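# Retrieve parts bin from pass box onto bench

## Task

The bin of loose parts is already sitting inside the pass box in the wall, and the door between the rooms is locked. Get the bin onto the bench so that all of its bottom rests on the bench. The pass box doors interlock: one cannot open unless the other is fully closed. At the end both pass box doors must be fully closed, the robots must have released everything and moved away, no robot may be fallen or tilted, and the result must stay in place without any robot holding it.

## Robot and tools

Robots: two identical Hello Robot Stretch 3 units, r1 and r2. Each has a two-wheel differential base (0.33 m long, 0.34 m wide, passive omni wheel at the rear), a lift on a mast, and a telescoping arm that reaches out to the robot's RIGHT side. The base cannot move sideways, so the gripper goes forward or back only by driving. A turn on the spot pivots about the point between the drive wheels, 0.05 m behind the front edge. Stowed (arm in, wrist folded), the wrist pokes up to 0.06 m past the right side and a turn sweeps a 0.28 m radius; an unfolded level wrist reaches farther.

Frames: base frame has its origin on the floor between the drive wheels, x forward, y left, z up. hand_pose is in this frame, at the point where the closed fingertips meet; with wrist joints at zero its x axis is up, y points back along the arm to the mast, z to the rear. Odometry frame is the base frame at scene start. Each robot reports in its own frames, so relative placement of r1 and r2 can only be judged from images, lidar_m, wrist_depth_mm and head_depth_mm.

execute_actions: argument actions is a list holding one action (or empty, which just returns state and images). The action is an object keyed "r1" and/or "r2"; each holds "base", "joints", optionally "contact_limits". Everything in one action starts at once. base takes exactly one entry: {"translate_m": d}, a relative drive from the current spot, metres, forward positive, -1 to 1; or {"rotate_rad": d}, a relative turn, radians, left/counter-clockwise positive, -3.2 to 3.2. joints are absolute targets by name: lift_m 0 to 1.1 (arm height); arm_m 0 to 0.52 (extension); wrist_yaw_rad -1.345 to 4.42 (0 along the arm, positive toward the front, 3.0 folded over the base); wrist_pitch_rad -1.57 to 0.451 (0 level, negative tips down); wrist_roll_rad -2.911 to 2.911 (0 fingers side by side); gripper_m -0.089 to 0.179 (larger is wider; real fingertip gap is about 0.007 less when nearly shut, 0.025 less wide open, zero under 0.007); head_pan_rad -3.953 to 1.73 (0 ahead, positive left, -1.57 along the arm); head_tilt_rad -1.53 to 0.419 (negative down). contact_limits only accepts arm_m: a motor_effort percentage 1 to 100 at which that arm motion halts with contact_stop; it also caps holding force until the next action. cameras picks images: r1_head_camera, r1_nav_camera, r1_wrist_camera, r2_head_camera, r2_nav_camera, r2_wrist_camera, or "all"; omitted/null gives all, [] gives none. Unknown keys or out-of-range numbers reject the whole call. An omitted joint, base or robot may keep pushing toward an earlier target unseen. Actions end after at most 15 s.

wait: seconds 0 to 10; commands nothing and returns state and images. zoom_image: camera plus region [x0, y0, x1, y1] in pixels of that camera's latest full image, at most 504 by 504. finished_scene: scene number; ends the scene irreversibly and reports success, so call it only once the goal holds.

Result lines: base_status and joint_status give how each commanded motion ended: done (base done means the wheels turned the full amount, even if slipping), off_target (stopped short, may still push), contact_stop, time_out, torque_fault. After the last three the old target is dropped. A lift or arm that contact-stops goes slack until commanded again; a slack lift may sink under load or keep pressing. on_its_own covers uncommanded parts; its "held at" is the held target, not the position. motor_effort is percent of max, positive toward larger joint values, bracket is peak; readings carry offsets and noise. Positive wheel effort pushes forward. base_odometry counts wheel turns; turned_by_wheels and turned_by_imu give turning since the last result; base_tilt in degrees, forward and right positive, with a fixed bias up to about 4 degrees. lidar_m: 12 distances from the base origin, 30-degree sectors starting straight ahead and going counter-clockwise (4th left, 7th behind, 10th right), plane 0.17 m above the floor, 0.15 to 12 m, "-" for nothing; it misses glass and its own body, sees the other robot, and parts of sectors 5, 6, 9, 10 can be blocked. wrist_depth_mm (45 to 1000) and head_depth_mm (280 to 4000) are 7x7 grids of median depth in mm from top left.

Speed: base reaches 0.30 m/s and 1.9 rad/s only when lift_m < 0.30, arm_m < 0.03 and wrist_yaw_rad > 2.54; otherwise 0.10 m/s and 0.63 rad/s.

Gripping: command gripper_m below the object's width to hold; release by commanding at least 0.02 above where the pads made contact. Neither the reading nor done proves a grasp. Overly hard squeezing triggers a stall guard that weakens the grip; send a new value to re-squeeze.

Cautions: folding or unfolding the wrist is safe only with lift_m 0.32 to 0.95, wrist_pitch_rad -0.4, roll near 0; once folded the lift may go down to 0.25. With wrist_yaw_rad below -0.4 keep pitch at -0.5 or lower. Never let the robots press into each other; once bases touch, even millimetres more driving presses hard, and no line reports robot-robot contact. Identical drive commands can differ by up to 2.5 cm per metre, which matters if both carry something. Pushing on something rigid with the gripper above about 0.45 m, driving while the hand is hooked on something fixed, or snagging furniture (especially reversing) can tip a robot: back off in small steps, free the gripper, and lower lift_m to about 0.2 if it stays tilted. Base, wrist and head have no contact stop; sustained wrist strain causes a 10 s torque_fault. Avoid drops, slams and hard pushes; loose objects may occasionally be nudged by the scene. Camera calibration (K, distortion, T_world_to_cam mapping that robot's base frame to the camera) is given per camera and is only approximate.

Each tool is called after "Emit:" as name([rows], argument=value, ...), one row to a line, values as JSON.

## Session

Emit:
execute_actions(actions=[])

Scene clock: 0.00 s.
r1.base_odometry: x=+0.000 y=+0.000 heading=+0.000 (m, m, rad; r1's odometry frame)
r1.turned_by_wheels: +0.000 (rad since the last result)
r1.turned_by_imu: +0.000 (rad since the last result)
r1.base_tilt: forward=+0.8 right=+0.9 (deg)
r1.lidar_m: 2.42 1.67 1.56 1.59 1.16 1.09 1.12 1.43 3.21 1.37 1.39 3.24
r1.head_depth_mm: 1804 2651 2961 2969 2968 2916 2277 / 1801 2674 3098 3054 3098 3049 2247 / 1797 2673 3230 3197 3218 3144 2258 / 1802 2663 3363 3352 3354 3281 2258 / 1800 2642 3053 3045 3030 2994 2277 / 1805 2466 2543 2527 2521 2531 2270 / 1800 2178 2183 2185 2168 2150 2112
r1.base_status: not commanded
r1.joint_positions: lift_m=+0.436 arm_m=+0.003 wrist_yaw_rad=+2.914 wrist_pitch_rad=-0.398 wrist_roll_rad=+0.002 gripper_m=+0.037 head_pan_rad=-0.008 head_tilt_rad=-0.006
r1.joint_status: not commanded
r1.motor_effort: left_wheel=+1 right_wheel=+1 lift_m=+34 arm_m=+0 wrist_yaw_rad=+1 wrist_pitch_rad=+5 wrist_roll_rad=+1 gripper_m=+0 head_pan_rad=+0 head_tilt_rad=+2 (%)
r1.hand_pose: x=+0.0300 y=+0.0734 z=+0.4530 quat_wxyz=(+0.218, +0.705, +0.060, +0.672) (m; r1's base frame)
r1.wrist_depth_mm: - - - - - - - / - - - - - - - / - - - - - - - / - - - - - - 966 / 899 - 892 853 855 820 809 / 727 736 - 690 691 697 680 / 627 621 614 616 592 592 590
r2.base_odometry: x=+0.000 y=+0.000 heading=+0.000 (m, m, rad; r2's odometry frame)
r2.turned_by_wheels: +0.000 (rad since the last result)
r2.turned_by_imu: +0.000 (rad since the last result)
r2.base_tilt: forward=-0.2 right=+1.1 (deg)
r2.lidar_m: 2.01 0.98 0.79 0.78 0.85 0.82 0.81 0.88 1.35 3.50 2.50 2.12
r2.head_depth_mm: 1929 3001 3603 3622 3647 2888 2007 / 1926 2974 3674 3688 3715 2905 2012 / 1911 2949 3716 3807 3759 2899 2018 / 1913 2942 3811 3821 3885 2943 2011 / 1916 2667 2769 2449 2141 2606 2041 / 1827 2020 2030 1693 1684 1984 1875 / 1588 1574 1571 1556 1552 1544 1541
r2.base_status: not commanded
r2.joint_positions: lift_m=+0.333 arm_m=-0.002 wrist_yaw_rad=+3.053 wrist_pitch_rad=-0.339 wrist_roll_rad=-0.001 gripper_m=+0.037 head_pan_rad=+0.016 head_tilt_rad=-0.020
r2.joint_status: not commanded
r2.motor_effort: left_wheel=+0 right_wheel=-1 lift_m=+24 arm_m=+0 wrist_yaw_rad=+1 wrist_pitch_rad=+4 wrist_roll_rad=+0 gripper_m=+0 head_pan_rad=+0 head_tilt_rad=+2 (%)
r2.hand_pose: x=-0.0007 y=+0.0901 z=+0.3635 quat_wxyz=(+0.150, +0.701, +0.089, +0.692) (m; r2's base frame)
r2.wrist_depth_mm: 731 - 717 720 709 727 712 / 806 803 789 779 779 765 757 / 866 865 852 838 843 815 821 / 828 873 887 872 857 870 874 / 693 695 - 697 716 716 718 / 575 583 - 581 591 597 592 / 491 495 - 516 498 506 501
pictures: r1_head_camera (sideways: a quarter turn clockwise sets it upright), r1_nav_camera (sideways: a quarter turn counterclockwise sets it upright), r1_wrist_camera, r2_head_camera (sideways: a quarter turn clockwise sets it upright), r2_nav_camera (sideways: a quarter turn counterclockwise sets it upright), r2_wrist_camera
Images, in order (width x height): r1_head_camera 896x504, r1_nav_camera 672x504, r1_wrist_camera 644x364, r2_head_camera 896x504, r2_nav_camera 672x504, r2_wrist_camera 644x364.

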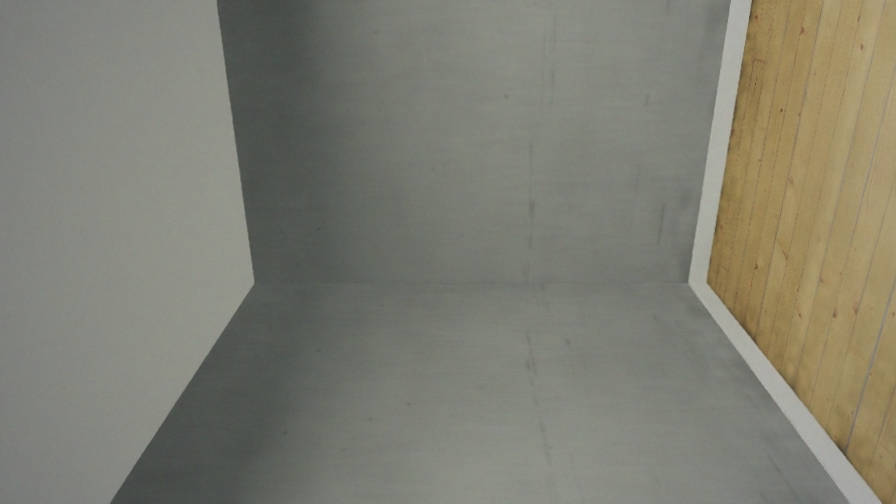

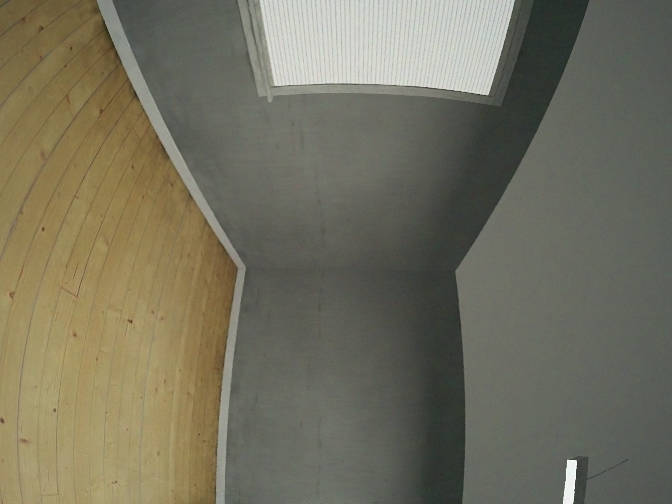

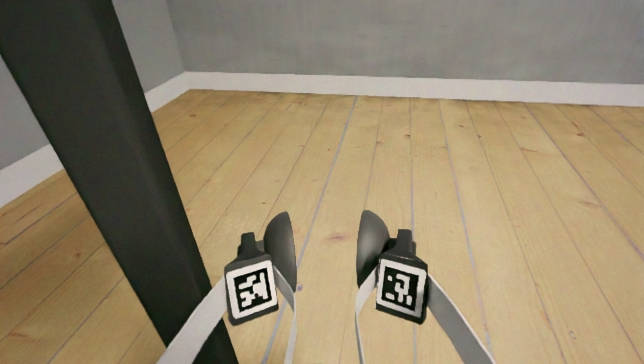

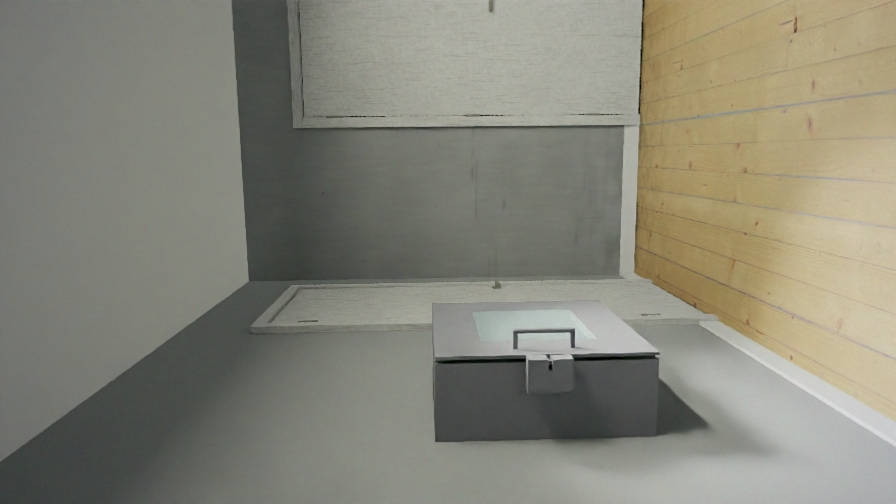

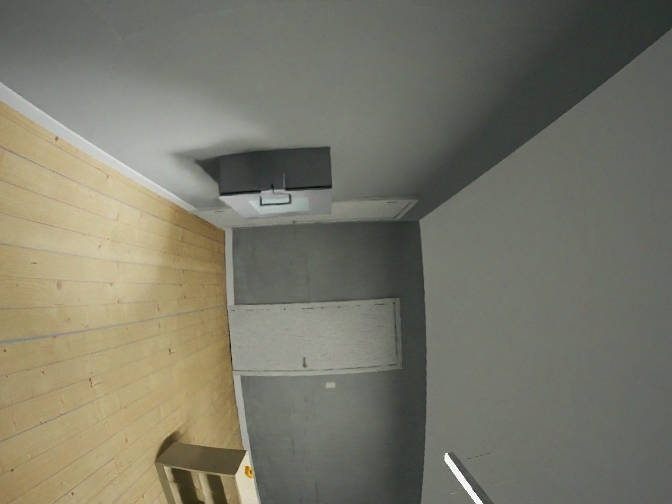

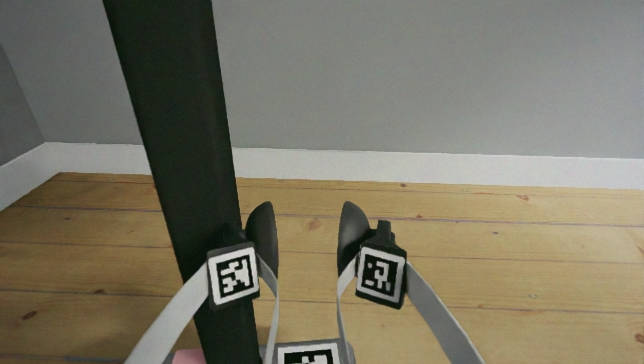

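Emit:
execute_actions([
  {"r1":{"joints":{"head_pan_rad":1.5,"head_tilt_rad":-0.4}},"r2":{"joints":{"head_pan_rad":0.7,"head_tilt_rad":-0.3}}},
], cameras=["r1_head_camera","r1_nav_camera","r2_head_camera","r2_nav_camera"])

Emit:
execute_actions([
  {"r1":{"joints":{"head_pan_rad":-1.8}},"r2":{"joints":{"head_pan_rad":-1.3}}},
], cameras=["r1_head_camera","r1_nav_camera","r2_head_camera","r2_nav_camera"])

Scene clock: 8.57 s.
r1.base_odometry: x=+0.000 y=+0.000 heading=+0.000 (m, m, rad; r1's odometry frame)
r1.turned_by_wheels: +0.000 (rad since the last result)
r1.turned_by_imu: -0.001 (rad since the last result)
r1.base_tilt: forward=+0.8 right=+0.9 (deg)
r1.lidar_m: 2.42 1.66 1.56 1.59 1.16 1.09 1.11 1.43 3.22 1.37 1.39 3.23
r1.head_depth_mm: 1254 1329 1411 1507 1609 1691 1414 / 1298 1376 1463 1558 1674 1744 1424 / 1336 1424 1516 1621 1750 1768 1415 / 1379 1469 1582 1692 1822 1751 1412 / 1432 1530 1632 1760 1905 1758 1406 / 1472 1586 1705 1840 1996 1760 1403 / 1502 1584 1664 1734 1811 1743 1406
r1.base_status: not commanded
r1.joint_positions: lift_m=+0.436 arm_m=+0.003 wrist_yaw_rad=+2.914 wrist_pitch_rad=-0.398 wrist_roll_rad=+0.002 gripper_m=+0.037 head_pan_rad=+1.493 head_tilt_rad=-0.395
r1.joint_status: all done
r1.motor_effort: left_wheel=+1(1) right_wheel=+1(1) lift_m=+33(33) arm_m=+0(0) wrist_yaw_rad=-1(1) wrist_pitch_rad=+4(5) wrist_roll_rad=+0(0) gripper_m=+0(1) head_pan_rad=+2(30) head_tilt_rad=-1(19) (%)
r1.hand_pose: x=+0.0300 y=+0.0734 z=+0.4530 quat_wxyz=(+0.218, +0.705, +0.060, +0.672) (m; r1's base frame)
r1.wrist_depth_mm: - - - - - - - / - - - - - - - / - - - - - - - / - - - - - - - / 887 - 892 849 854 804 805 / 743 712 - 703 694 690 684 / 620 612 610 606 594 596 584
r2.base_odometry: x=+0.000 y=+0.000 heading=+0.000 (m, m, rad; r2's odometry frame)
r2.turned_by_wheels: +0.000 (rad since the last result)
r2.turned_by_imu: -0.002 (rad since the last result)
r2.base_tilt: forward=-0.1 right=+1.1 (deg)
r2.lidar_m: 2.01 0.98 0.78 0.78 0.85 0.82 0.81 0.88 1.35 3.50 2.50 2.12
r2.head_depth_mm: 1243 1334 1442 1571 1725 1769 1452 / 1090 1168 1253 1354 1461 1586 1450 / 984 1044 1116 1187 1274 1380 1409 / 896 941 996 1060 1126 1204 1288 / 821 860 904 953 1005 1075 1148 / 757 790 828 867 913 965 1017 / 701 729 758 795 832 877 924
r2.base_status: not commanded
r2.joint_positions: lift_m=+0.333 arm_m=-0.002 wrist_yaw_rad=+3.053 wrist_pitch_rad=-0.339 wrist_roll_rad=-0.001 gripper_m=+0.037 head_pan_rad=+0.693 head_tilt_rad=-0.296
r2.joint_status: all done
r2.motor_effort: left_wheel=+0(0) right_wheel=-1(2) lift_m=+24(24) arm_m=+1(1) wrist_yaw_rad=+0(0) wrist_pitch_rad=+4(4) wrist_roll_rad=+1(1) gripper_m=-1(1) head_pan_rad=+3(25) head_tilt_rad=-1(19) (%)
r2.hand_pose: x=-0.0007 y=+0.0901 z=+0.3635 quat_wxyz=(+0.150, +0.701, +0.089, +0.692) (m; r2's base frame)
r2.wrist_depth_mm: 731 - 716 718 720 712 715 / 794 782 789 783 768 766 743 / 848 864 849 841 834 821 820 / 833 874 886 871 858 866 860 / 696 709 - 699 709 708 718 / 575 584 - 582 589 592 594 / 492 489 - 513 502 500 504
pictures: r1_head_camera (sideways: a quarter turn clockwise sets it upright), r1_nav_camera (sideways: a quarter turn counterclockwise sets it upright), r2_head_camera (sideways: a quarter turn clockwise sets it upright), r2_nav_camera (sideways: a quarter turn counterclockwise sets it upright)
camera_calibration (this result's frames):
r1_head_camera: T_world_to_cam=[[-0.0154249, -0.357937, -0.933618, 1.23662], [-0.995091, 0.0967825, -0.0206646, 0.0346768], [0.0977545, 0.928716, -0.357673, 0.419412], [0, 0, 0, 1]] pos_world=[0.0125819, 0.0497628, 1.30526]
r1_nav_camera: T_world_to_cam=[[0.0080834, 0.419945, 0.907514, -1.1487], [0.999462, -0.0322272, 0.00601048, 0.033391], [0.0317707, 0.906977, -0.41998, 0.500632], [0, 0, 0, 1]] pos_world=[-0.0399932, 0.029403, 1.25251]
r2_head_camera: T_world_to_cam=[[-0.265235, -0.186859, -0.945904, 1.25391], [-0.646951, 0.761905, 0.0308965, -0.0279714], [0.714916, 0.620148, -0.322973, 0.378302], [0, 0, 0, 1]] pos_world=[0.0440314, 0.0210134, 1.30913]
r2_nav_camera: T_world_to_cam=[[0.245788, 0.130542, 0.960493, -1.20713], [0.595849, -0.801919, -0.0434862, 0.0982194], [0.76456, 0.582997, -0.274885, 0.31389], [0, 0, 0, 1]] pos_world=[-0.00181469, 0.053348, 1.24999]
Images, in order (width x height): r1_head_camera 896x504, r1_nav_camera 672x504, r2_head_camera 896x504, r2_nav_camera 672x504.

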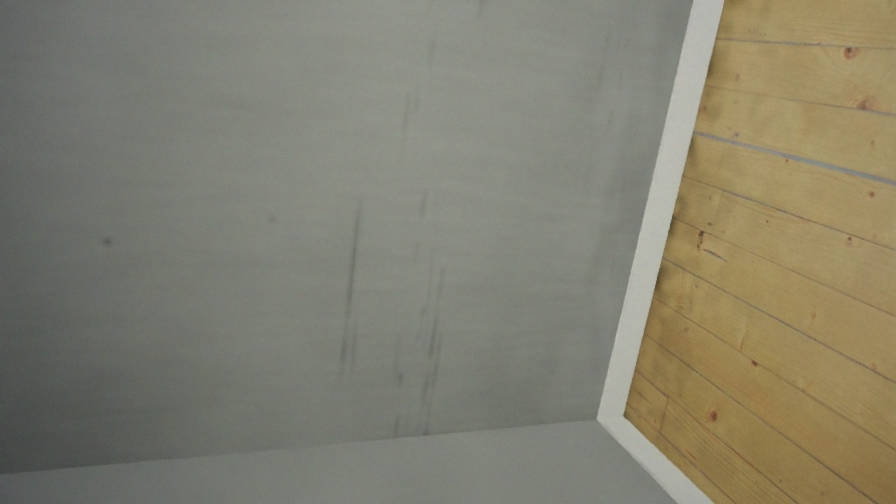

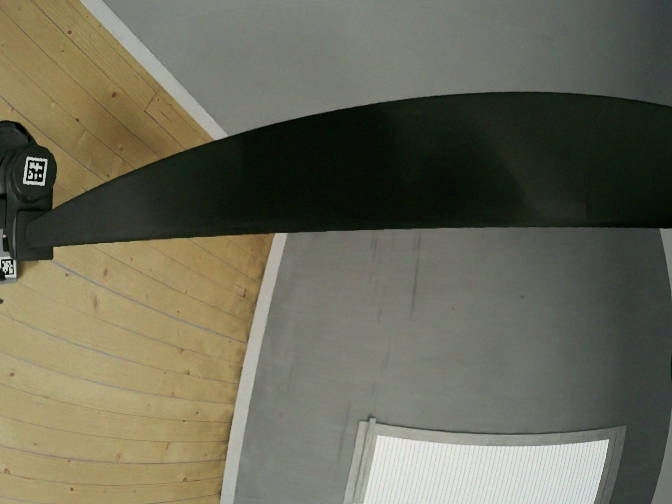

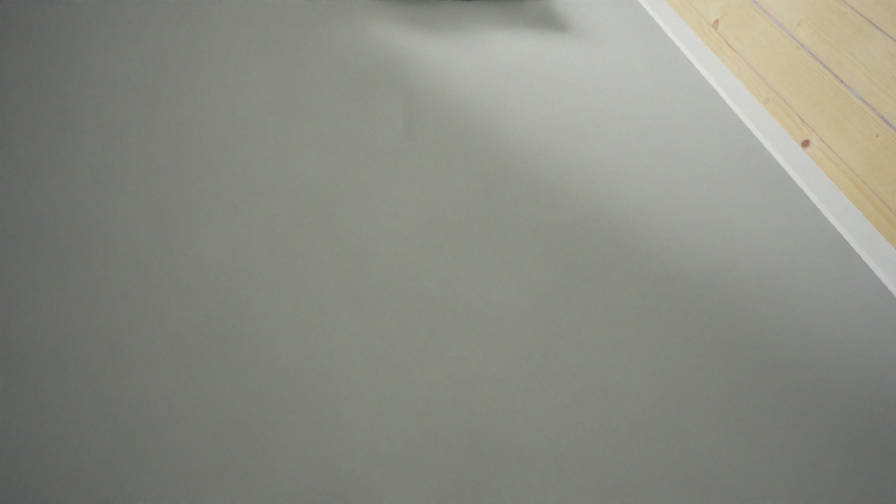

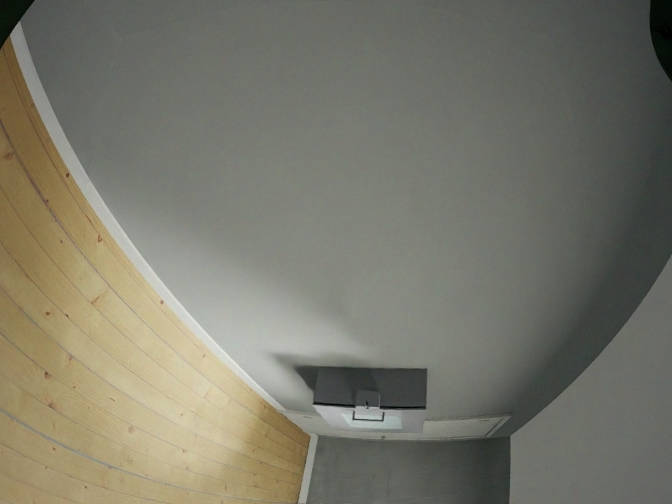

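Scene clock: 10.57 s.
r1.base_odometry: x=+0.000 y=+0.000 heading=+0.000 (m, m, rad; r1's odometry frame)
r1.turned_by_wheels: +0.000 (rad since the last result)
r1.turned_by_imu: +0.000 (rad since the last result)
r1.base_tilt: forward=+0.9 right=+0.9 (deg)
r1.lidar_m: 2.42 1.66 1.56 1.59 1.16 1.09 1.11 1.44 3.22 1.37 1.39 3.23
r1.head_depth_mm: 2629 2777 2922 3065 2368 1780 1419 / 2633 2800 3014 3150 2350 1775 1413 / 2714 2845 3065 3217 2335 1778 1416 / 2753 2921 3130 3235 2347 1762 1407 / 2798 3001 3200 3315 2327 1757 1414 / 2838 3069 3277 3356 2224 1757 1403 / 2912 3101 3336 1866 2231 1760 1408
r1.base_status: not commanded
r1.joint_positions: lift_m=+0.436 arm_m=+0.003 wrist_yaw_rad=+2.914 wrist_pitch_rad=-0.398 wrist_roll_rad=+0.002 gripper_m=+0.037 head_pan_rad=-1.793 head_tilt_rad=-0.395
r1.joint_status: all done
r1.motor_effort: left_wheel=+1(0) right_wheel=+1(1) lift_m=+33(33) arm_m=+0(0) wrist_yaw_rad=+1(1) wrist_pitch_rad=+5(4) wrist_roll_rad=+0(0) gripper_m=-1(1) head_pan_rad=-2(29) head_tilt_rad=-1(1) (%)
r1.hand_pose: x=+0.0300 y=+0.0734 z=+0.4530 quat_wxyz=(+0.218, +0.705, +0.060, +0.672) (m; r1's base frame)
r1.wrist_depth_mm: - - - - - - - / - - - - - - - / - - - - - - - / - - - - - - - / 883 - 895 848 867 831 803 / 738 740 - 705 699 679 681 / 625 625 610 615 601 598 595
r2.base_odometry: x=+0.000 y=+0.000 heading=+0.000 (m, m, rad; r2's odometry frame)
r2.turned_by_wheels: +0.000 (rad since the last result)
r2.turned_by_imu: -0.001 (rad since the last result)
r2.base_tilt: forward=-0.2 right=+1.1 (deg)
r2.lidar_m: 2.01 0.98 0.78 0.78 0.85 0.82 0.81 0.88 1.35 3.50 2.48 2.12
r2.head_depth_mm: 2888 3048 3198 3365 2517 1860 1463 / 3034 3147 3362 3505 2527 1846 1462 / 3093 3284 3508 3701 2557 1872 1457 / 3245 3470 3640 3810 2584 1873 1467 / 3439 3526 3857 - 2590 1877 1473 / 3577 3807 - 3348 2600 1869 1471 / 3709 - - 2816 2473 1889 1477
r2.base_status: not commanded
r2.joint_positions: lift_m=+0.333 arm_m=-0.002 wrist_yaw_rad=+3.053 wrist_pitch_rad=-0.339 wrist_roll_rad=-0.001 gripper_m=+0.037 head_pan_rad=-1.293 head_tilt_rad=-0.297
r2.joint_status: all done
r2.motor_effort: left_wheel=+0(1) right_wheel=-1(0) lift_m=+24(24) arm_m=+0(1) wrist_yaw_rad=+0(0) wrist_pitch_rad=+4(4) wrist_roll_rad=+0(0) gripper_m=+0(1) head_pan_rad=-3(30) head_tilt_rad=-1(1) (%)
r2.hand_pose: x=-0.0007 y=+0.0901 z=+0.3635 quat_wxyz=(+0.150, +0.701, +0.089, +0.692) (m; r2's base frame)
r2.wrist_depth_mm: 734 - 720 716 712 703 703 / 802 797 788 780 770 762 745 / 835 853 852 833 845 825 810 / 823 870 867 879 868 856 866 / 694 691 - 702 716 712 727 / 573 579 - 586 593 591 595 / 494 496 - 508 500 499 506
pictures: r1_head_camera (sideways: a quarter turn clockwise sets it upright), r1_nav_camera (sideways: a quarter turn counterclockwise sets it upright), r2_head_camera (sideways: a quarter turn clockwise sets it upright), r2_nav_camera (sideways: a quarter turn counterclockwise sets it upright)
camera_calibration (this result's frames):
r1_head_camera: T_world_to_cam=[[0.0666818, 0.352362, -0.933485, 1.23595], [0.970922, -0.238503, -0.0206717, 0.0226932], [-0.229923, -0.904962, -0.35802, 0.421863], [0, 0, 0, 1]] pos_world=[-0.00745278, -0.0483198, 1.30524]
r1_nav_camera: T_world_to_cam=[[-0.068308, -0.414772, 0.907358, -1.14803], [-0.984506, 0.175248, 0.00599345, 0.0455155], [-0.161498, -0.89289, -0.420317, 0.50225], [0, 0, 0, 1]] pos_world=[0.0475033, -0.0356924, 1.2525]
r2_head_camera: T_world_to_cam=[[-0.0642558, 0.31845, -0.945759, 1.2525], [0.958006, 0.285077, 0.0309015, -0.0377682], [0.279455, -0.904058, -0.323395, 0.381508], [0, 0, 0, 1]] pos_world=[0.0100482, -0.0431861, 1.30911]
r2_nav_camera: T_world_to_cam=[[0.0205514, -0.277965, 0.960371, -1.20559], [-0.974037, -0.222178, -0.0434622, 0.107765], [0.225455, -0.934544, -0.275314, 0.317737], [0, 0, 0, 1]] pos_world=[0.0581081, -0.0142308, 1.24998]
Images, in order (width x height): r1_head_camera 896x504, r1_nav_camera 672x504, r2_head_camera 896x504, r2_nav_camera 672x504.

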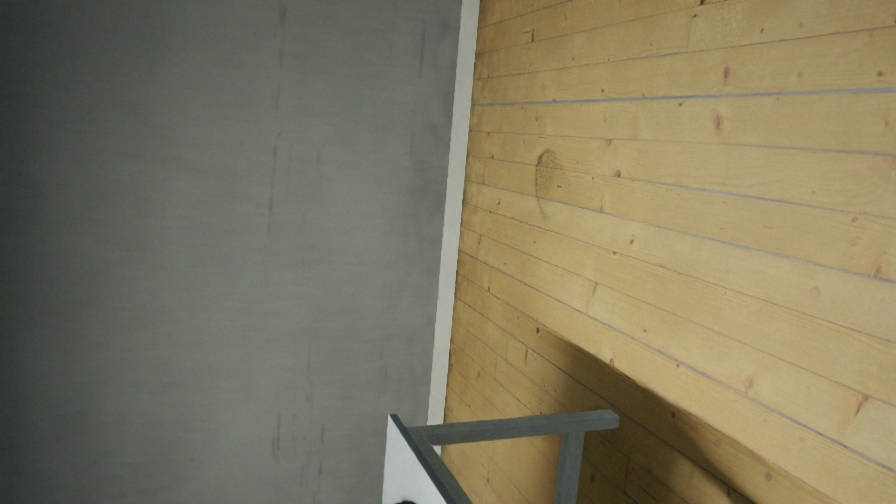

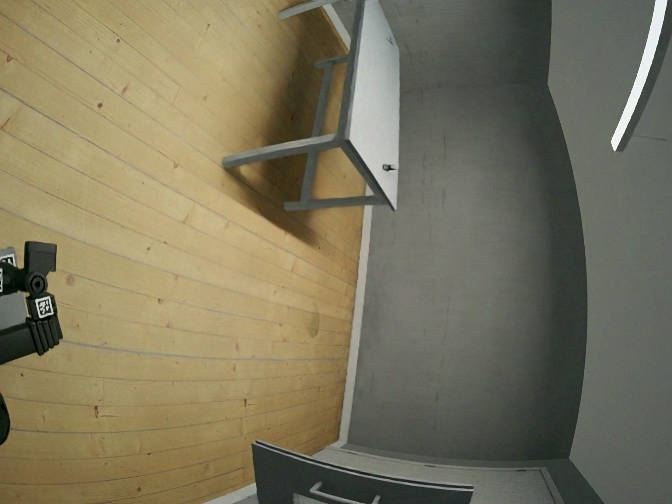

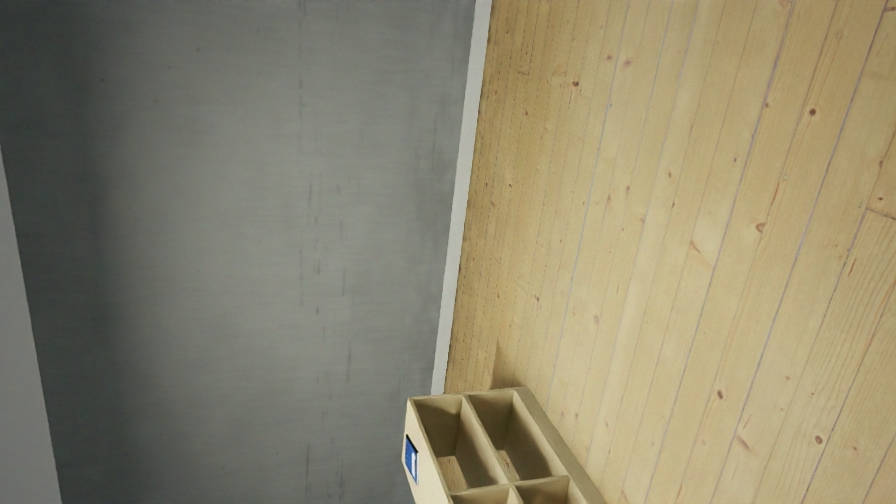

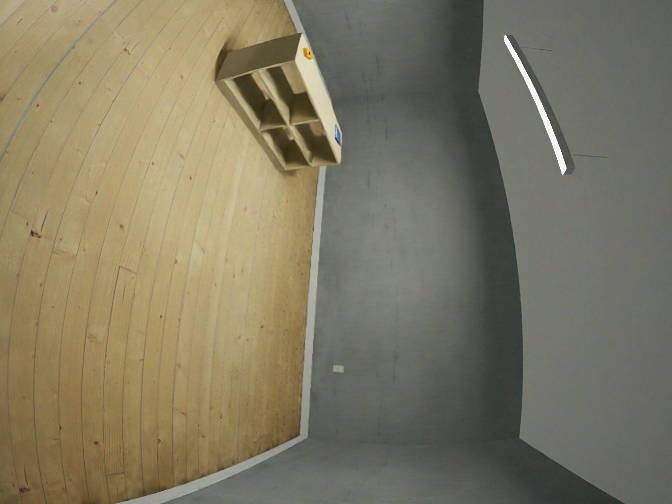

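Emit:
execute_actions([
  {"r1":{"joints":{"head_pan_rad":-2.6,"head_tilt_rad":-0.3}},"r2":{"joints":{"head_pan_rad":0.3,"head_tilt_rad":-0.2}}},
], cameras=["r1_head_camera","r1_nav_camera","r2_head_camera"])

Scene clock: 17.93 s.
r1.base_odometry: x=+0.000 y=+0.000 heading=+0.000 (m, m, rad; r1's odometry frame)
r1.turned_by_wheels: +0.000 (rad since the last result)
r1.turned_by_imu: +0.000 (rad since the last result)
r1.base_tilt: forward=+0.8 right=+0.9 (deg)
r1.lidar_m: 2.42 1.66 1.56 1.59 1.16 1.09 1.11 1.44 3.21 1.37 1.39 3.23
r1.head_depth_mm: 1156 1196 1235 1282 1336 1381 1419 / 1289 1331 1241 1328 1464 1563 1523 / 1440 1496 1077 1184 1250 1777 1520 / 1641 1716 939 1763 1102 1946 1527 / 1898 2011 831 1716 955 1802 1520 / 2229 2390 755 793 847 1747 1516 / 2748 2848 3017 3191 2708 1942 1512
r1.base_status: not commanded
r1.joint_positions: lift_m=+0.436 arm_m=+0.003 wrist_yaw_rad=+2.914 wrist_pitch_rad=-0.398 wrist_roll_rad=+0.002 gripper_m=+0.037 head_pan_rad=-2.593 head_tilt_rad=-0.310
r1.joint_status: all done
r1.motor_effort: left_wheel=+1(1) right_wheel=+0(1) lift_m=+33(34) arm_m=-1(0) wrist_yaw_rad=+1(1) wrist_pitch_rad=+4(4) wrist_roll_rad=+0(1) gripper_m=+0(0) head_pan_rad=-3(28) head_tilt_rad=+2(12) (%)
r1.hand_pose: x=+0.0300 y=+0.0734 z=+0.4530 quat_wxyz=(+0.218, +0.705, +0.060, +0.672) (m; r1's base frame)
r1.wrist_depth_mm: - - - - - - - / - - - - - - - / - - - - - - - / - - - - - - 982 / 871 - 902 844 847 820 800 / 745 722 - 705 698 693 673 / 632 620 621 612 605 599 585
r2.base_odometry: x=+0.000 y=+0.000 heading=+0.000 (m, m, rad; r2's odometry frame)
r2.turned_by_wheels: +0.000 (rad since the last result)
r2.turned_by_imu: -0.002 (rad since the last result)
r2.base_tilt: forward=-0.1 right=+1.1 (deg)
r2.lidar_m: 2.01 0.98 0.79 0.78 0.85 0.82 0.81 0.88 1.35 3.51 2.50 2.12
r2.head_depth_mm: 3011 3417 3571 3714 2982 2089 1571 / 2807 3165 3351 3535 3048 2082 1575 / 2136 2272 1870 1751 2516 2075 1586 / 1670 1719 1711 1764 1920 1920 1577 / 1357 1390 1432 1478 1525 1565 1540 / 1149 1167 1207 1222 1264 1296 1324 / 991 1015 1036 1053 1079 1100 1129
r2.base_status: not commanded
r2.joint_positions: lift_m=+0.333 arm_m=-0.002 wrist_yaw_rad=+3.053 wrist_pitch_rad=-0.339 wrist_roll_rad=-0.001 gripper_m=+0.037 head_pan_rad=+0.293 head_tilt_rad=-0.211
r2.joint_status: all done
r2.motor_effort: left_wheel=+0(0) right_wheel=-1(1) lift_m=+24(24) arm_m=+1(1) wrist_yaw_rad=+0(0) wrist_pitch_rad=+4(4) wrist_roll_rad=+1(1) gripper_m=-1(0) head_pan_rad=+2(29) head_tilt_rad=+4(14) (%)
r2.hand_pose: x=-0.0007 y=+0.0901 z=+0.3635 quat_wxyz=(+0.150, +0.701, +0.089, +0.692) (m; r2's base frame)
r2.wrist_depth_mm: 744 - 721 719 716 703 703 / 799 783 781 778 772 767 773 / 849 868 861 832 845 831 826 / 833 870 879 855 867 867 862 / 691 693 - 704 714 719 717 / 574 575 - 583 594 591 596 / 491 492 - 509 502 511 507
pictures: r1_head_camera (sideways: a quarter turn clockwise sets it upright), r1_nav_camera (sideways: a quarter turn counterclockwise sets it upright), r2_head_camera (sideways: a quarter turn clockwise sets it upright)
camera_calibration (this result's frames):
r1_head_camera: T_world_to_cam=[[0.230383, 0.155558, -0.960586, 1.27034], [0.503906, -0.86355, -0.0189887, 0.0233532], [-0.832468, -0.47967, -0.277334, 0.320529], [0, 0, 0, 1]] pos_world=[-0.0376026, -0.023696, 1.30961]
r1_nav_camera: T_world_to_cam=[[-0.277993, -0.198916, 0.939762, -1.18904], [-0.559612, 0.828696, 0.00986625, 0.0378808], [-0.780739, -0.52316, -0.341688, 0.403703], [0, 0, 0, 1]] pos_world=[0.00584102, -0.0567084, 1.25498]
r2_head_camera: T_world_to_cam=[[-0.239125, -0.0453255, -0.96993, 1.28514], [-0.301643, 0.952954, 0.0298343, -0.0286984], [0.922947, 0.299707, -0.241547, 0.271057], [0, 0, 0, 1]] pos_world=[0.048481, 0.00436023, 1.31282]
Images, in order (width x height): r1_head_camera 896x504, r1_nav_camera 672x504, r2_head_camera 896x504.

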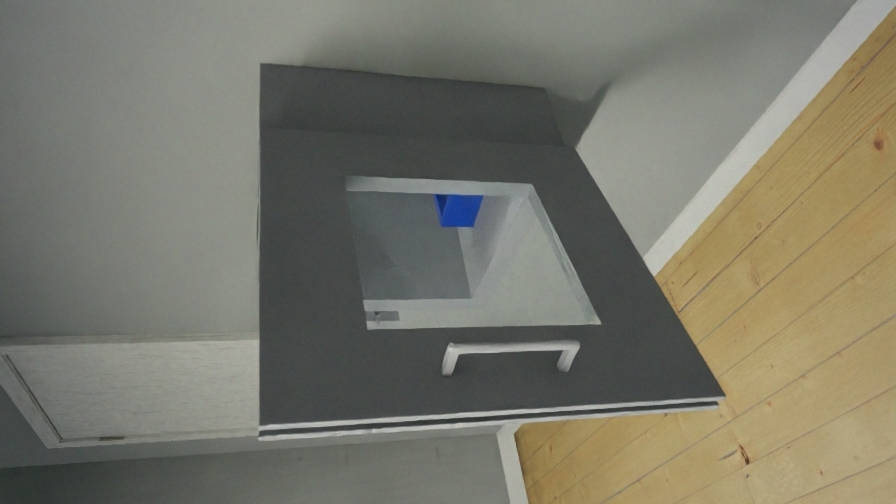

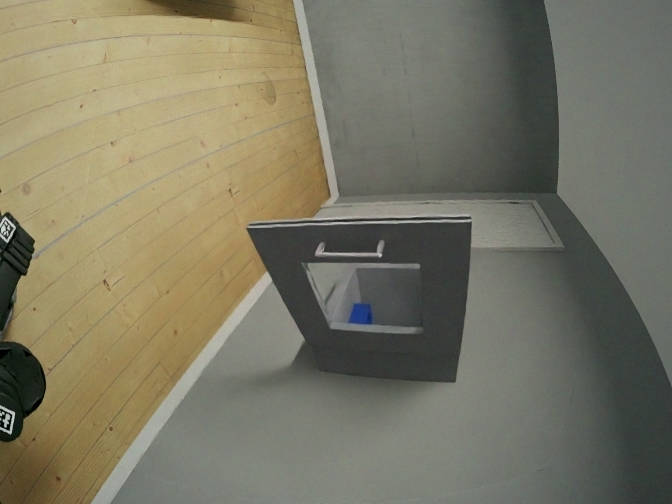

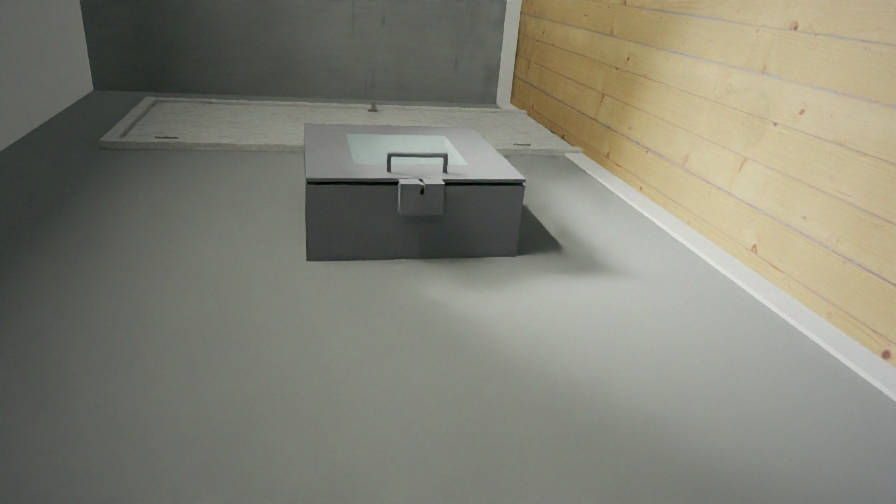

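Emit:
execute_actions([
  {"r1":{"base":{"translate_m":-0.2},"joints":{"lift_m":0.29,"wrist_yaw_rad":3.0,"wrist_pitch_rad":-0.4}}},
], cameras=[])

Emit:
execute_actions([
  {"r1":{"base":{"rotate_rad":-1.571},"joints":{"head_pan_rad":-1.57}}},
], cameras=[])

Emit:
execute_actions([
  {"r1":{"base":{"translate_m":0.85}}},
], cameras=["r1_head_camera","r1_nav_camera"])

Scene clock: 49.93 s.
r1.base_odometry: x=-0.200 y=+0.000 heading=+0.000 (m, m, rad; r1's odometry frame)
r1.turned_by_wheels: +0.000 (rad since the last result)
r1.turned_by_imu: -0.002 (rad since the last result)
r1.base_tilt: forward=+0.8 right=+0.9 (deg)
r1.lidar_m: 2.56 1.75 1.65 1.42 0.97 0.91 0.93 1.20 2.65 1.93 1.42 3.41
r1.head_depth_mm: 965 995 1032 1068 1108 1151 1196 / 1069 1111 1110 1169 1234 1300 1361 / 1198 1247 987 1084 1170 1500 1478 / 1369 1429 878 1533 1029 1731 1528 / 1584 1676 778 1571 1944 948 1521 / 1837 1986 703 2293 2426 823 1521 / 2304 2515 641 668 684 731 1433
r1.base_status: done
r1.joint_positions: lift_m=+0.290 arm_m=+0.003 wrist_yaw_rad=+2.999 wrist_pitch_rad=-0.414 wrist_roll_rad=+0.002 gripper_m=+0.037 head_pan_rad=-2.593 head_tilt_rad=-0.309
r1.joint_status: all done
r1.motor_effort: left_wheel=+1(8) right_wheel=+1(3) lift_m=+20(26) arm_m=+0(0) wrist_yaw_rad=+1(4) wrist_pitch_rad=+4(4) wrist_roll_rad=+1(0) gripper_m=+0(0) head_pan_rad=-2(3) head_tilt_rad=+3(3) (%)
r1.hand_pose: x=+0.0108 y=+0.0750 z=+0.3040 quat_wxyz=(+0.195, +0.701, +0.096, +0.679) (m; r1's base frame)
r1.wrist_depth_mm: 817 - - - - - - / 859 - - - - - - / 897 - 983 960 966 921 887 / 794 789 772 743 745 723 702 / 632 641 - 623 617 585 585 / 537 529 - - 505 500 496 / 459 - - - 438 436 430
r2.base_odometry: x=+0.000 y=+0.000 heading=+0.000 (m, m, rad; r2's odometry frame)
r2.turned_by_wheels: +0.000 (rad since the last result)
r2.turned_by_imu: -0.008 (rad since the last result)
r2.base_tilt: forward=-0.2 right=+1.0 (deg)
r2.lidar_m: 2.01 0.98 0.79 0.78 0.85 0.82 0.81 0.88 1.34 3.49 2.50 2.13
r2.head_depth_mm: 2995 3392 3593 3700 2977 2064 1571 / 2788 3132 3316 3567 3001 2071 1584 / 2154 2255 1872 1769 2522 2075 1584 / 1663 1725 1720 1779 1932 1911 1583 / 1356 1397 1434 1479 1526 1579 1540 / 1146 1178 1200 1227 1258 1303 1333 / 991 1015 1030 1057 1083 1102 1124
r2.base_status: not commanded
r2.joint_positions: lift_m=+0.333 arm_m=-0.002 wrist_yaw_rad=+3.053 wrist_pitch_rad=-0.339 wrist_roll_rad=-0.001 gripper_m=+0.037 head_pan_rad=+0.293 head_tilt_rad=-0.211
r2.joint_status: not commanded
r2.motor_effort: left_wheel=+0(0) right_wheel=-1(0) lift_m=+24(24) arm_m=+1(1) wrist_yaw_rad=+0(0) wrist_pitch_rad=+4(4) wrist_roll_rad=+0(1) gripper_m=+0(0) head_pan_rad=+2(2) head_tilt_rad=+4(4) (%)
r2.hand_pose: x=-0.0007 y=+0.0901 z=+0.3635 quat_wxyz=(+0.150, +0.701, +0.089, +0.692) (m; r2's base frame)
r2.wrist_depth_mm: 735 - 723 712 712 707 695 / 789 801 773 770 764 750 755 / 838 866 849 832 837 827 831 / 825 873 878 857 866 850 859 / 688 690 - 710 718 713 723 / 572 578 - 579 586 592 590 / 491 493 - 514 503 505 501
pictures: none
No camera images: the call's "cameras" was empty. Leave "cameras" out to get every camera's image.

Scene clock: 52.10 s.
r1.base_odometry: x=-0.200 y=+0.000 heading=-1.571 (m, m, rad; r1's odometry frame)
r1.turned_by_wheels: -1.571 (rad since the last result)
r1.turned_by_imu: -1.580 (rad since the last result)
r1.base_tilt: forward=+0.8 right=+0.9 (deg)
r1.lidar_m: 1.93 1.43 3.42 2.52 1.75 1.65 1.40 0.97 0.91 0.93 1.21 2.75
r1.head_depth_mm: 743 777 813 852 896 946 995 / 773 810 848 892 941 996 1054 / 806 845 889 936 987 1043 1111 / 841 882 929 981 1041 1107 1186 / 879 926 978 1034 1101 1175 1259 / 918 971 1030 1093 1167 1247 1333 / 964 1021 1072 1133 1197 1331 1419
r1.base_status: done
r1.joint_positions: lift_m=+0.290 arm_m=+0.003 wrist_yaw_rad=+2.999 wrist_pitch_rad=-0.414 wrist_roll_rad=+0.002 gripper_m=+0.037 head_pan_rad=-1.577 head_tilt_rad=-0.309
r1.joint_status: all done
r1.motor_effort: left_wheel=+3(13) right_wheel=-1(8) lift_m=+20(20) arm_m=-1(1) wrist_yaw_rad=+2(2) wrist_pitch_rad=+4(4) wrist_roll_rad=+0(0) gripper_m=+0(0) head_pan_rad=+2(30) head_tilt_rad=+2(3) (%)
r1.hand_pose: x=+0.0108 y=+0.0750 z=+0.3040 quat_wxyz=(+0.195, +0.701, +0.096, +0.679) (m; r1's base frame)
r1.wrist_depth_mm: - - - - - - - / - - - - - - - / - - 989 953 944 932 913 / 794 780 765 747 750 743 710 / 636 633 - 614 630 597 587 / 547 533 - - 507 506 492 / 459 - - - 432 440 431
r2.base_odometry: x=+0.000 y=+0.000 heading=+0.000 (m, m, rad; r2's odometry frame)
r2.turned_by_wheels: +0.000 (rad since the last result)
r2.turned_by_imu: -0.001 (rad since the last result)
r2.base_tilt: forward=-0.1 right=+1.1 (deg)
r2.lidar_m: 2.01 0.98 0.78 0.78 0.85 0.82 0.81 0.88 1.35 3.50 2.50 2.12
r2.head_depth_mm: 3007 3382 3591 3705 3012 2056 1578 / 2787 3110 3328 3529 3009 2054 1571 / 2143 2238 1884 1747 2542 2074 1567 / 1673 1716 1707 1766 1938 1910 1595 / 1356 1397 1441 1479 1515 1579 1521 / 1146 1170 1201 1233 1265 1294 1337 / 991 1012 1032 1050 1083 1097 1133
r2.base_status: not commanded
r2.joint_positions: lift_m=+0.333 arm_m=-0.002 wrist_yaw_rad=+3.053 wrist_pitch_rad=-0.339 wrist_roll_rad=-0.001 gripper_m=+0.037 head_pan_rad=+0.293 head_tilt_rad=-0.211
r2.joint_status: not commanded
r2.motor_effort: left_wheel=+0(0) right_wheel=+0(1) lift_m=+24(24) arm_m=+1(0) wrist_yaw_rad=+0(0) wrist_pitch_rad=+4(4) wrist_roll_rad=+1(1) gripper_m=+0(0) head_pan_rad=+2(2) head_tilt_rad=+4(5) (%)
r2.hand_pose: x=-0.0007 y=+0.0901 z=+0.3635 quat_wxyz=(+0.150, +0.701, +0.089, +0.692) (m; r2's base frame)
r2.wrist_depth_mm: 727 - 722 711 714 707 702 / 794 805 765 774 778 765 759 / 855 872 857 850 839 817 815 / 832 873 887 883 840 858 866 / 689 702 - 712 718 718 716 / 575 580 - 588 592 595 591 / 490 493 - 516 500 502 507
pictures: none
No camera images: the call's "cameras" was empty. Leave "cameras" out to get every camera's image.

Scene clock: 56.70 s.
r1.base_odometry: x=-0.200 y=-0.850 heading=-1.571 (m, m, rad; r1's odometry frame)
r1.turned_by_wheels: +0.000 (rad since the last result)
r1.turned_by_imu: +0.001 (rad since the last result)
r1.base_tilt: forward=+0.8 right=+0.9 (deg)
r1.lidar_m: 1.09 0.71 0.71 3.11 2.55 2.41 1.97 1.36 1.28 1.31 1.71 2.37
r1.head_depth_mm: 1058 1108 967 1017 1052 1347 1405 / 1099 1151 - 3252 1256 1411 1456 / 1146 1207 1639 1691 1326 1488 1525 / 1197 1259 1382 1505 1420 1576 1526 / 1251 1316 1197 1259 1566 1669 1523 / 1308 1386 1461 1553 1658 1757 1517 / 1377 1458 1548 1640 1745 1836 1523
r1.base_status: done
r1.joint_positions: lift_m=+0.290 arm_m=+0.003 wrist_yaw_rad=+2.999 wrist_pitch_rad=-0.414 wrist_roll_rad=+0.002 gripper_m=+0.037 head_pan_rad=-1.577 head_tilt_rad=-0.309
r1.joint_status: not commanded
r1.motor_effort: left_wheel=+3(13) right_wheel=-1(3) lift_m=+20(20) arm_m=-1(0) wrist_yaw_rad=+1(1) wrist_pitch_rad=+4(4) wrist_roll_rad=+1(1) gripper_m=+0(0) head_pan_rad=+3(2) head_tilt_rad=+3(3) (%)
r1.hand_pose: x=+0.0108 y=+0.0750 z=+0.3040 quat_wxyz=(+0.195, +0.701, +0.096, +0.679) (m; r1's base frame)
r1.wrist_depth_mm: - - - - - - - / - - - - - - - / - - - 963 952 850 914 / 778 764 744 754 739 737 710 / 634 629 - 613 614 595 586 / 532 528 - - 505 510 501 / 457 - - - 443 434 433
r2.base_odometry: x=+0.000 y=+0.000 heading=+0.000 (m, m, rad; r2's odometry frame)
r2.turned_by_wheels: +0.000 (rad since the last result)
r2.turned_by_imu: -0.001 (rad since the last result)
r2.base_tilt: forward=+0.0 right=+1.0 (deg)
r2.lidar_m: 2.01 0.98 0.79 0.78 0.85 0.82 0.81 0.88 1.35 3.50 2.49 2.12
r2.head_depth_mm: 3006 3396 3544 3656 3020 2055 1574 / 2802 3156 3271 3578 3024 2073 1566 / 2140 2230 1866 1758 2540 2071 1585 / 1660 1737 1709 1772 1926 1900 1582 / 1358 1406 1432 1476 1519 1569 1538 / 1148 1176 1198 1224 1263 1296 1332 / 994 1015 1035 1055 1078 1102 1127
r2.base_status: not commanded
r2.joint_positions: lift_m=+0.333 arm_m=-0.002 wrist_yaw_rad=+3.053 wrist_pitch_rad=-0.339 wrist_roll_rad=-0.001 gripper_m=+0.037 head_pan_rad=+0.293 head_tilt_rad=-0.211
r2.joint_status: not commanded
r2.motor_effort: left_wheel=+0(0) right_wheel=-2(2) lift_m=+24(24) arm_m=+1(1) wrist_yaw_rad=+0(0) wrist_pitch_rad=+4(4) wrist_roll_rad=+1(0) gripper_m=+0(0) head_pan_rad=+2(2) head_tilt_rad=+5(5) (%)
r2.hand_pose: x=-0.0007 y=+0.0901 z=+0.3635 quat_wxyz=(+0.150, +0.701, +0.089, +0.692) (m; r2's base frame)
r2.wrist_depth_mm: 733 - 725 720 711 700 704 / 788 792 781 768 770 754 760 / 846 860 840 842 828 836 824 / 841 884 892 882 867 857 869 / 691 689 - 710 712 717 723 / 572 579 - 580 588 589 591 / 494 497 - 510 498 505 506
pictures: r1_head_camera (sideways: a quarter turn clockwise sets it upright), r1_nav_camera (sideways: a quarter turn counterclockwise sets it upright)
camera_calibration (this result's frames):
r1_head_camera: T_world_to_cam=[[-0.0108325, 0.276625, -0.960917, 1.27224], [0.999463, -0.0267372, -0.0189641, 0.0202983], [-0.0309382, -0.960606, -0.276187, 0.314146], [0, 0, 0, 1]] pos_world=[0.00321338, -0.0496203, 1.30967]
r1_nav_camera: T_world_to_cam=[[0.0225981, -0.33996, 0.940168, -1.1914], [-0.999191, -0.0389847, 0.00992012, 0.0404921], [0.0332797, -0.939631, -0.340566, 0.397278], [0, 0, 0, 1]] pos_world=[0.0541614, -0.0301555, 1.25502]
Images, in order (width x height): r1_head_camera 896x504, r1_nav_camera 672x504.

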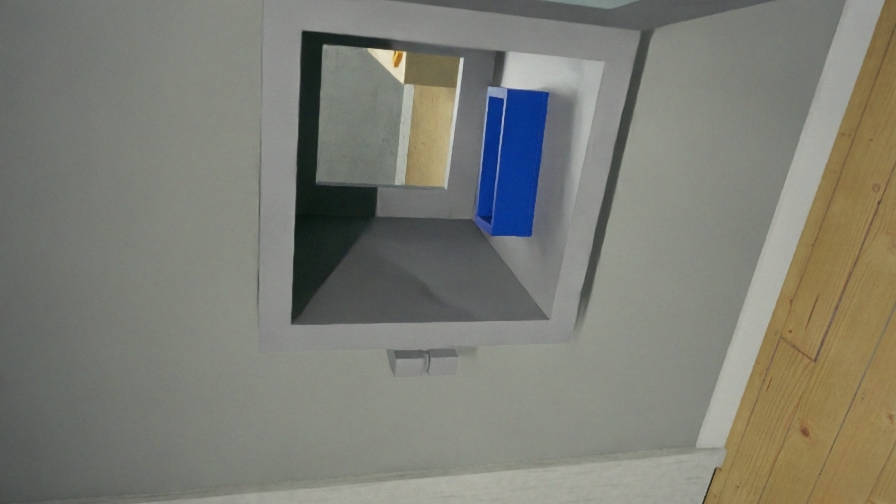

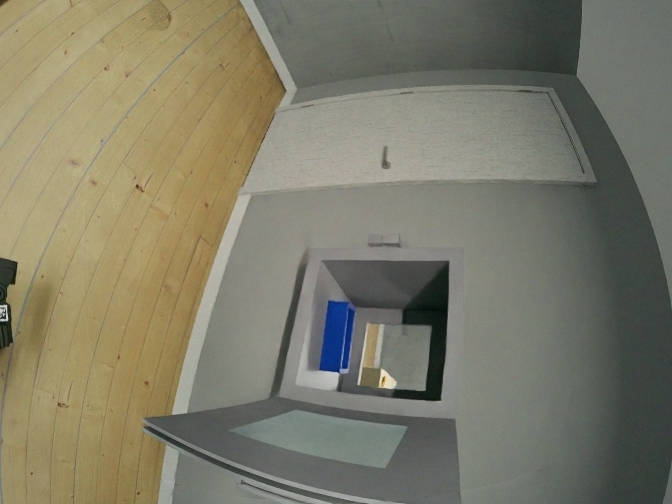

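Emit:
execute_actions([
  {"r1":{"base":{"rotate_rad":-0.41}}},
], cameras=["r1_head_camera","r1_nav_camera"])

Scene clock: 86.93 s.
r1.base_odometry: x=-0.200 y=-0.850 heading=-1.981 (m, m, rad; r1's odometry frame)
r1.turned_by_wheels: -0.410 (rad since the last result)
r1.turned_by_imu: -0.415 (rad since the last result)
r1.base_tilt: forward=+0.8 right=+0.9 (deg)
r1.lidar_m: 2.36 1.09 0.70 2.11 3.20 2.48 2.41 1.74 1.32 1.28 1.35 1.89
r1.head_depth_mm: 1080 1137 1201 1269 1341 1426 1483 / 1085 1141 434 470 540 1393 1482 / 1088 1139 515 531 547 565 583 / 1089 1145 768 1007 1070 888 1496 / 1088 1144 1018 1524 1146 1444 1499 / 1092 1149 - - 1241 1438 1495 / 1093 1148 1548 1613 1238 1445 1498
r1.base_status: done
r1.joint_positions: lift_m=+0.290 arm_m=+0.003 wrist_yaw_rad=+2.999 wrist_pitch_rad=-0.414 wrist_roll_rad=+0.002 gripper_m=+0.037 head_pan_rad=-1.577 head_tilt_rad=-0.309
r1.joint_status: not commanded
r1.motor_effort: left_wheel=+3(11) right_wheel=-1(5) lift_m=+20(20) arm_m=+0(0) wrist_yaw_rad=+0(1) wrist_pitch_rad=+4(4) wrist_roll_rad=+0(1) gripper_m=+0(0) head_pan_rad=+1(2) head_tilt_rad=+3(3) (%)
r1.hand_pose: x=+0.0108 y=+0.0750 z=+0.3040 quat_wxyz=(+0.195, +0.701, +0.096, +0.679) (m; r1's base frame)
r1.wrist_depth_mm: - - - - - - - / - - - - - - - / - - 998 975 888 924 892 / 785 771 771 755 734 715 717 / 630 628 - 611 618 601 589 / 538 529 - - 509 503 490 / 466 - - - 443 439 427
r2.base_odometry: x=+0.000 y=+0.000 heading=+0.000 (m, m, rad; r2's odometry frame)
r2.turned_by_wheels: +0.000 (rad since the last result)
r2.turned_by_imu: -0.008 (rad since the last result)
r2.base_tilt: forward=-0.1 right=+1.1 (deg)
r2.lidar_m: 2.01 0.98 0.79 0.78 0.85 0.81 0.81 0.88 1.35 3.52 2.48 2.12
r2.head_depth_mm: 3045 3422 3528 3727 2935 2058 1570 / 2803 3116 3370 3616 3025 2064 1575 / 2158 2233 1873 1757 2530 2072 1582 / 1662 1726 1712 1769 1925 1893 1583 / 1357 1398 1436 1477 1529 1575 1537 / 1146 1170 1198 1233 1263 1294 1329 / 991 1011 1035 1055 1076 1105 1131
r2.base_status: not commanded
r2.joint_positions: lift_m=+0.333 arm_m=-0.002 wrist_yaw_rad=+3.053 wrist_pitch_rad=-0.339 wrist_roll_rad=-0.001 gripper_m=+0.037 head_pan_rad=+0.293 head_tilt_rad=-0.211
r2.joint_status: not commanded
r2.motor_effort: left_wheel=+0(0) right_wheel=-1(0) lift_m=+24(24) arm_m=+1(1) wrist_yaw_rad=+0(0) wrist_pitch_rad=+4(4) wrist_roll_rad=+1(0) gripper_m=+0(0) head_pan_rad=+2(2) head_tilt_rad=+5(4) (%)
r2.hand_pose: x=-0.0007 y=+0.0901 z=+0.3635 quat_wxyz=(+0.150, +0.701, +0.089, +0.692) (m; r2's base frame)
r2.wrist_depth_mm: 733 - 718 728 719 704 698 / 786 800 783 787 769 767 755 / 850 864 840 836 841 839 808 / 844 869 881 870 869 868 857 / 698 700 - 696 710 720 728 / 572 583 - 582 592 595 594 / 492 495 - 515 503 510 501
pictures: r1_head_camera (sideways: a quarter turn clockwise sets it upright), r1_nav_camera (sideways: a quarter turn counterclockwise sets it upright)
camera_calibration (this result's frames):
r1_head_camera: T_world_to_cam=[[-0.0108756, 0.276622, -0.960917, 1.27224], [0.999467, -0.0265819, -0.0189641, 0.0202982], [-0.0307889, -0.960611, -0.276186, 0.314144], [0, 0, 0, 1]] pos_world=[0.00322109, -0.0496207, 1.30967]
r1_nav_camera: T_world_to_cam=[[0.022651, -0.339956, 0.940169, -1.1914], [-0.999184, -0.03914, 0.00992017, 0.040492], [0.0334258, -0.939627, -0.340565, 0.397276], [0, 0, 0, 1]] pos_world=[0.0541661, -0.030148, 1.25502]
Images, in order (width x height): r1_head_camera 896x504, r1_nav_camera 672x504.

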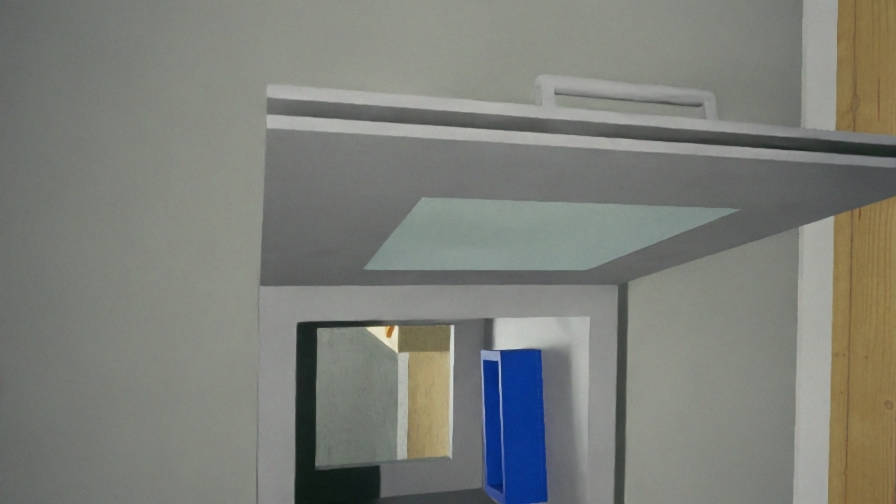

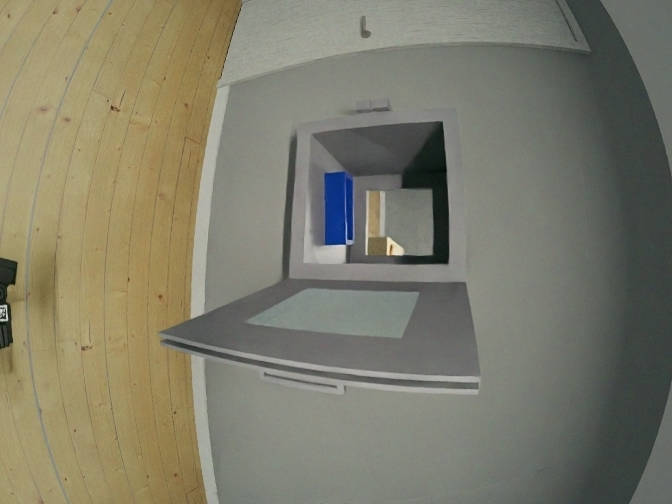

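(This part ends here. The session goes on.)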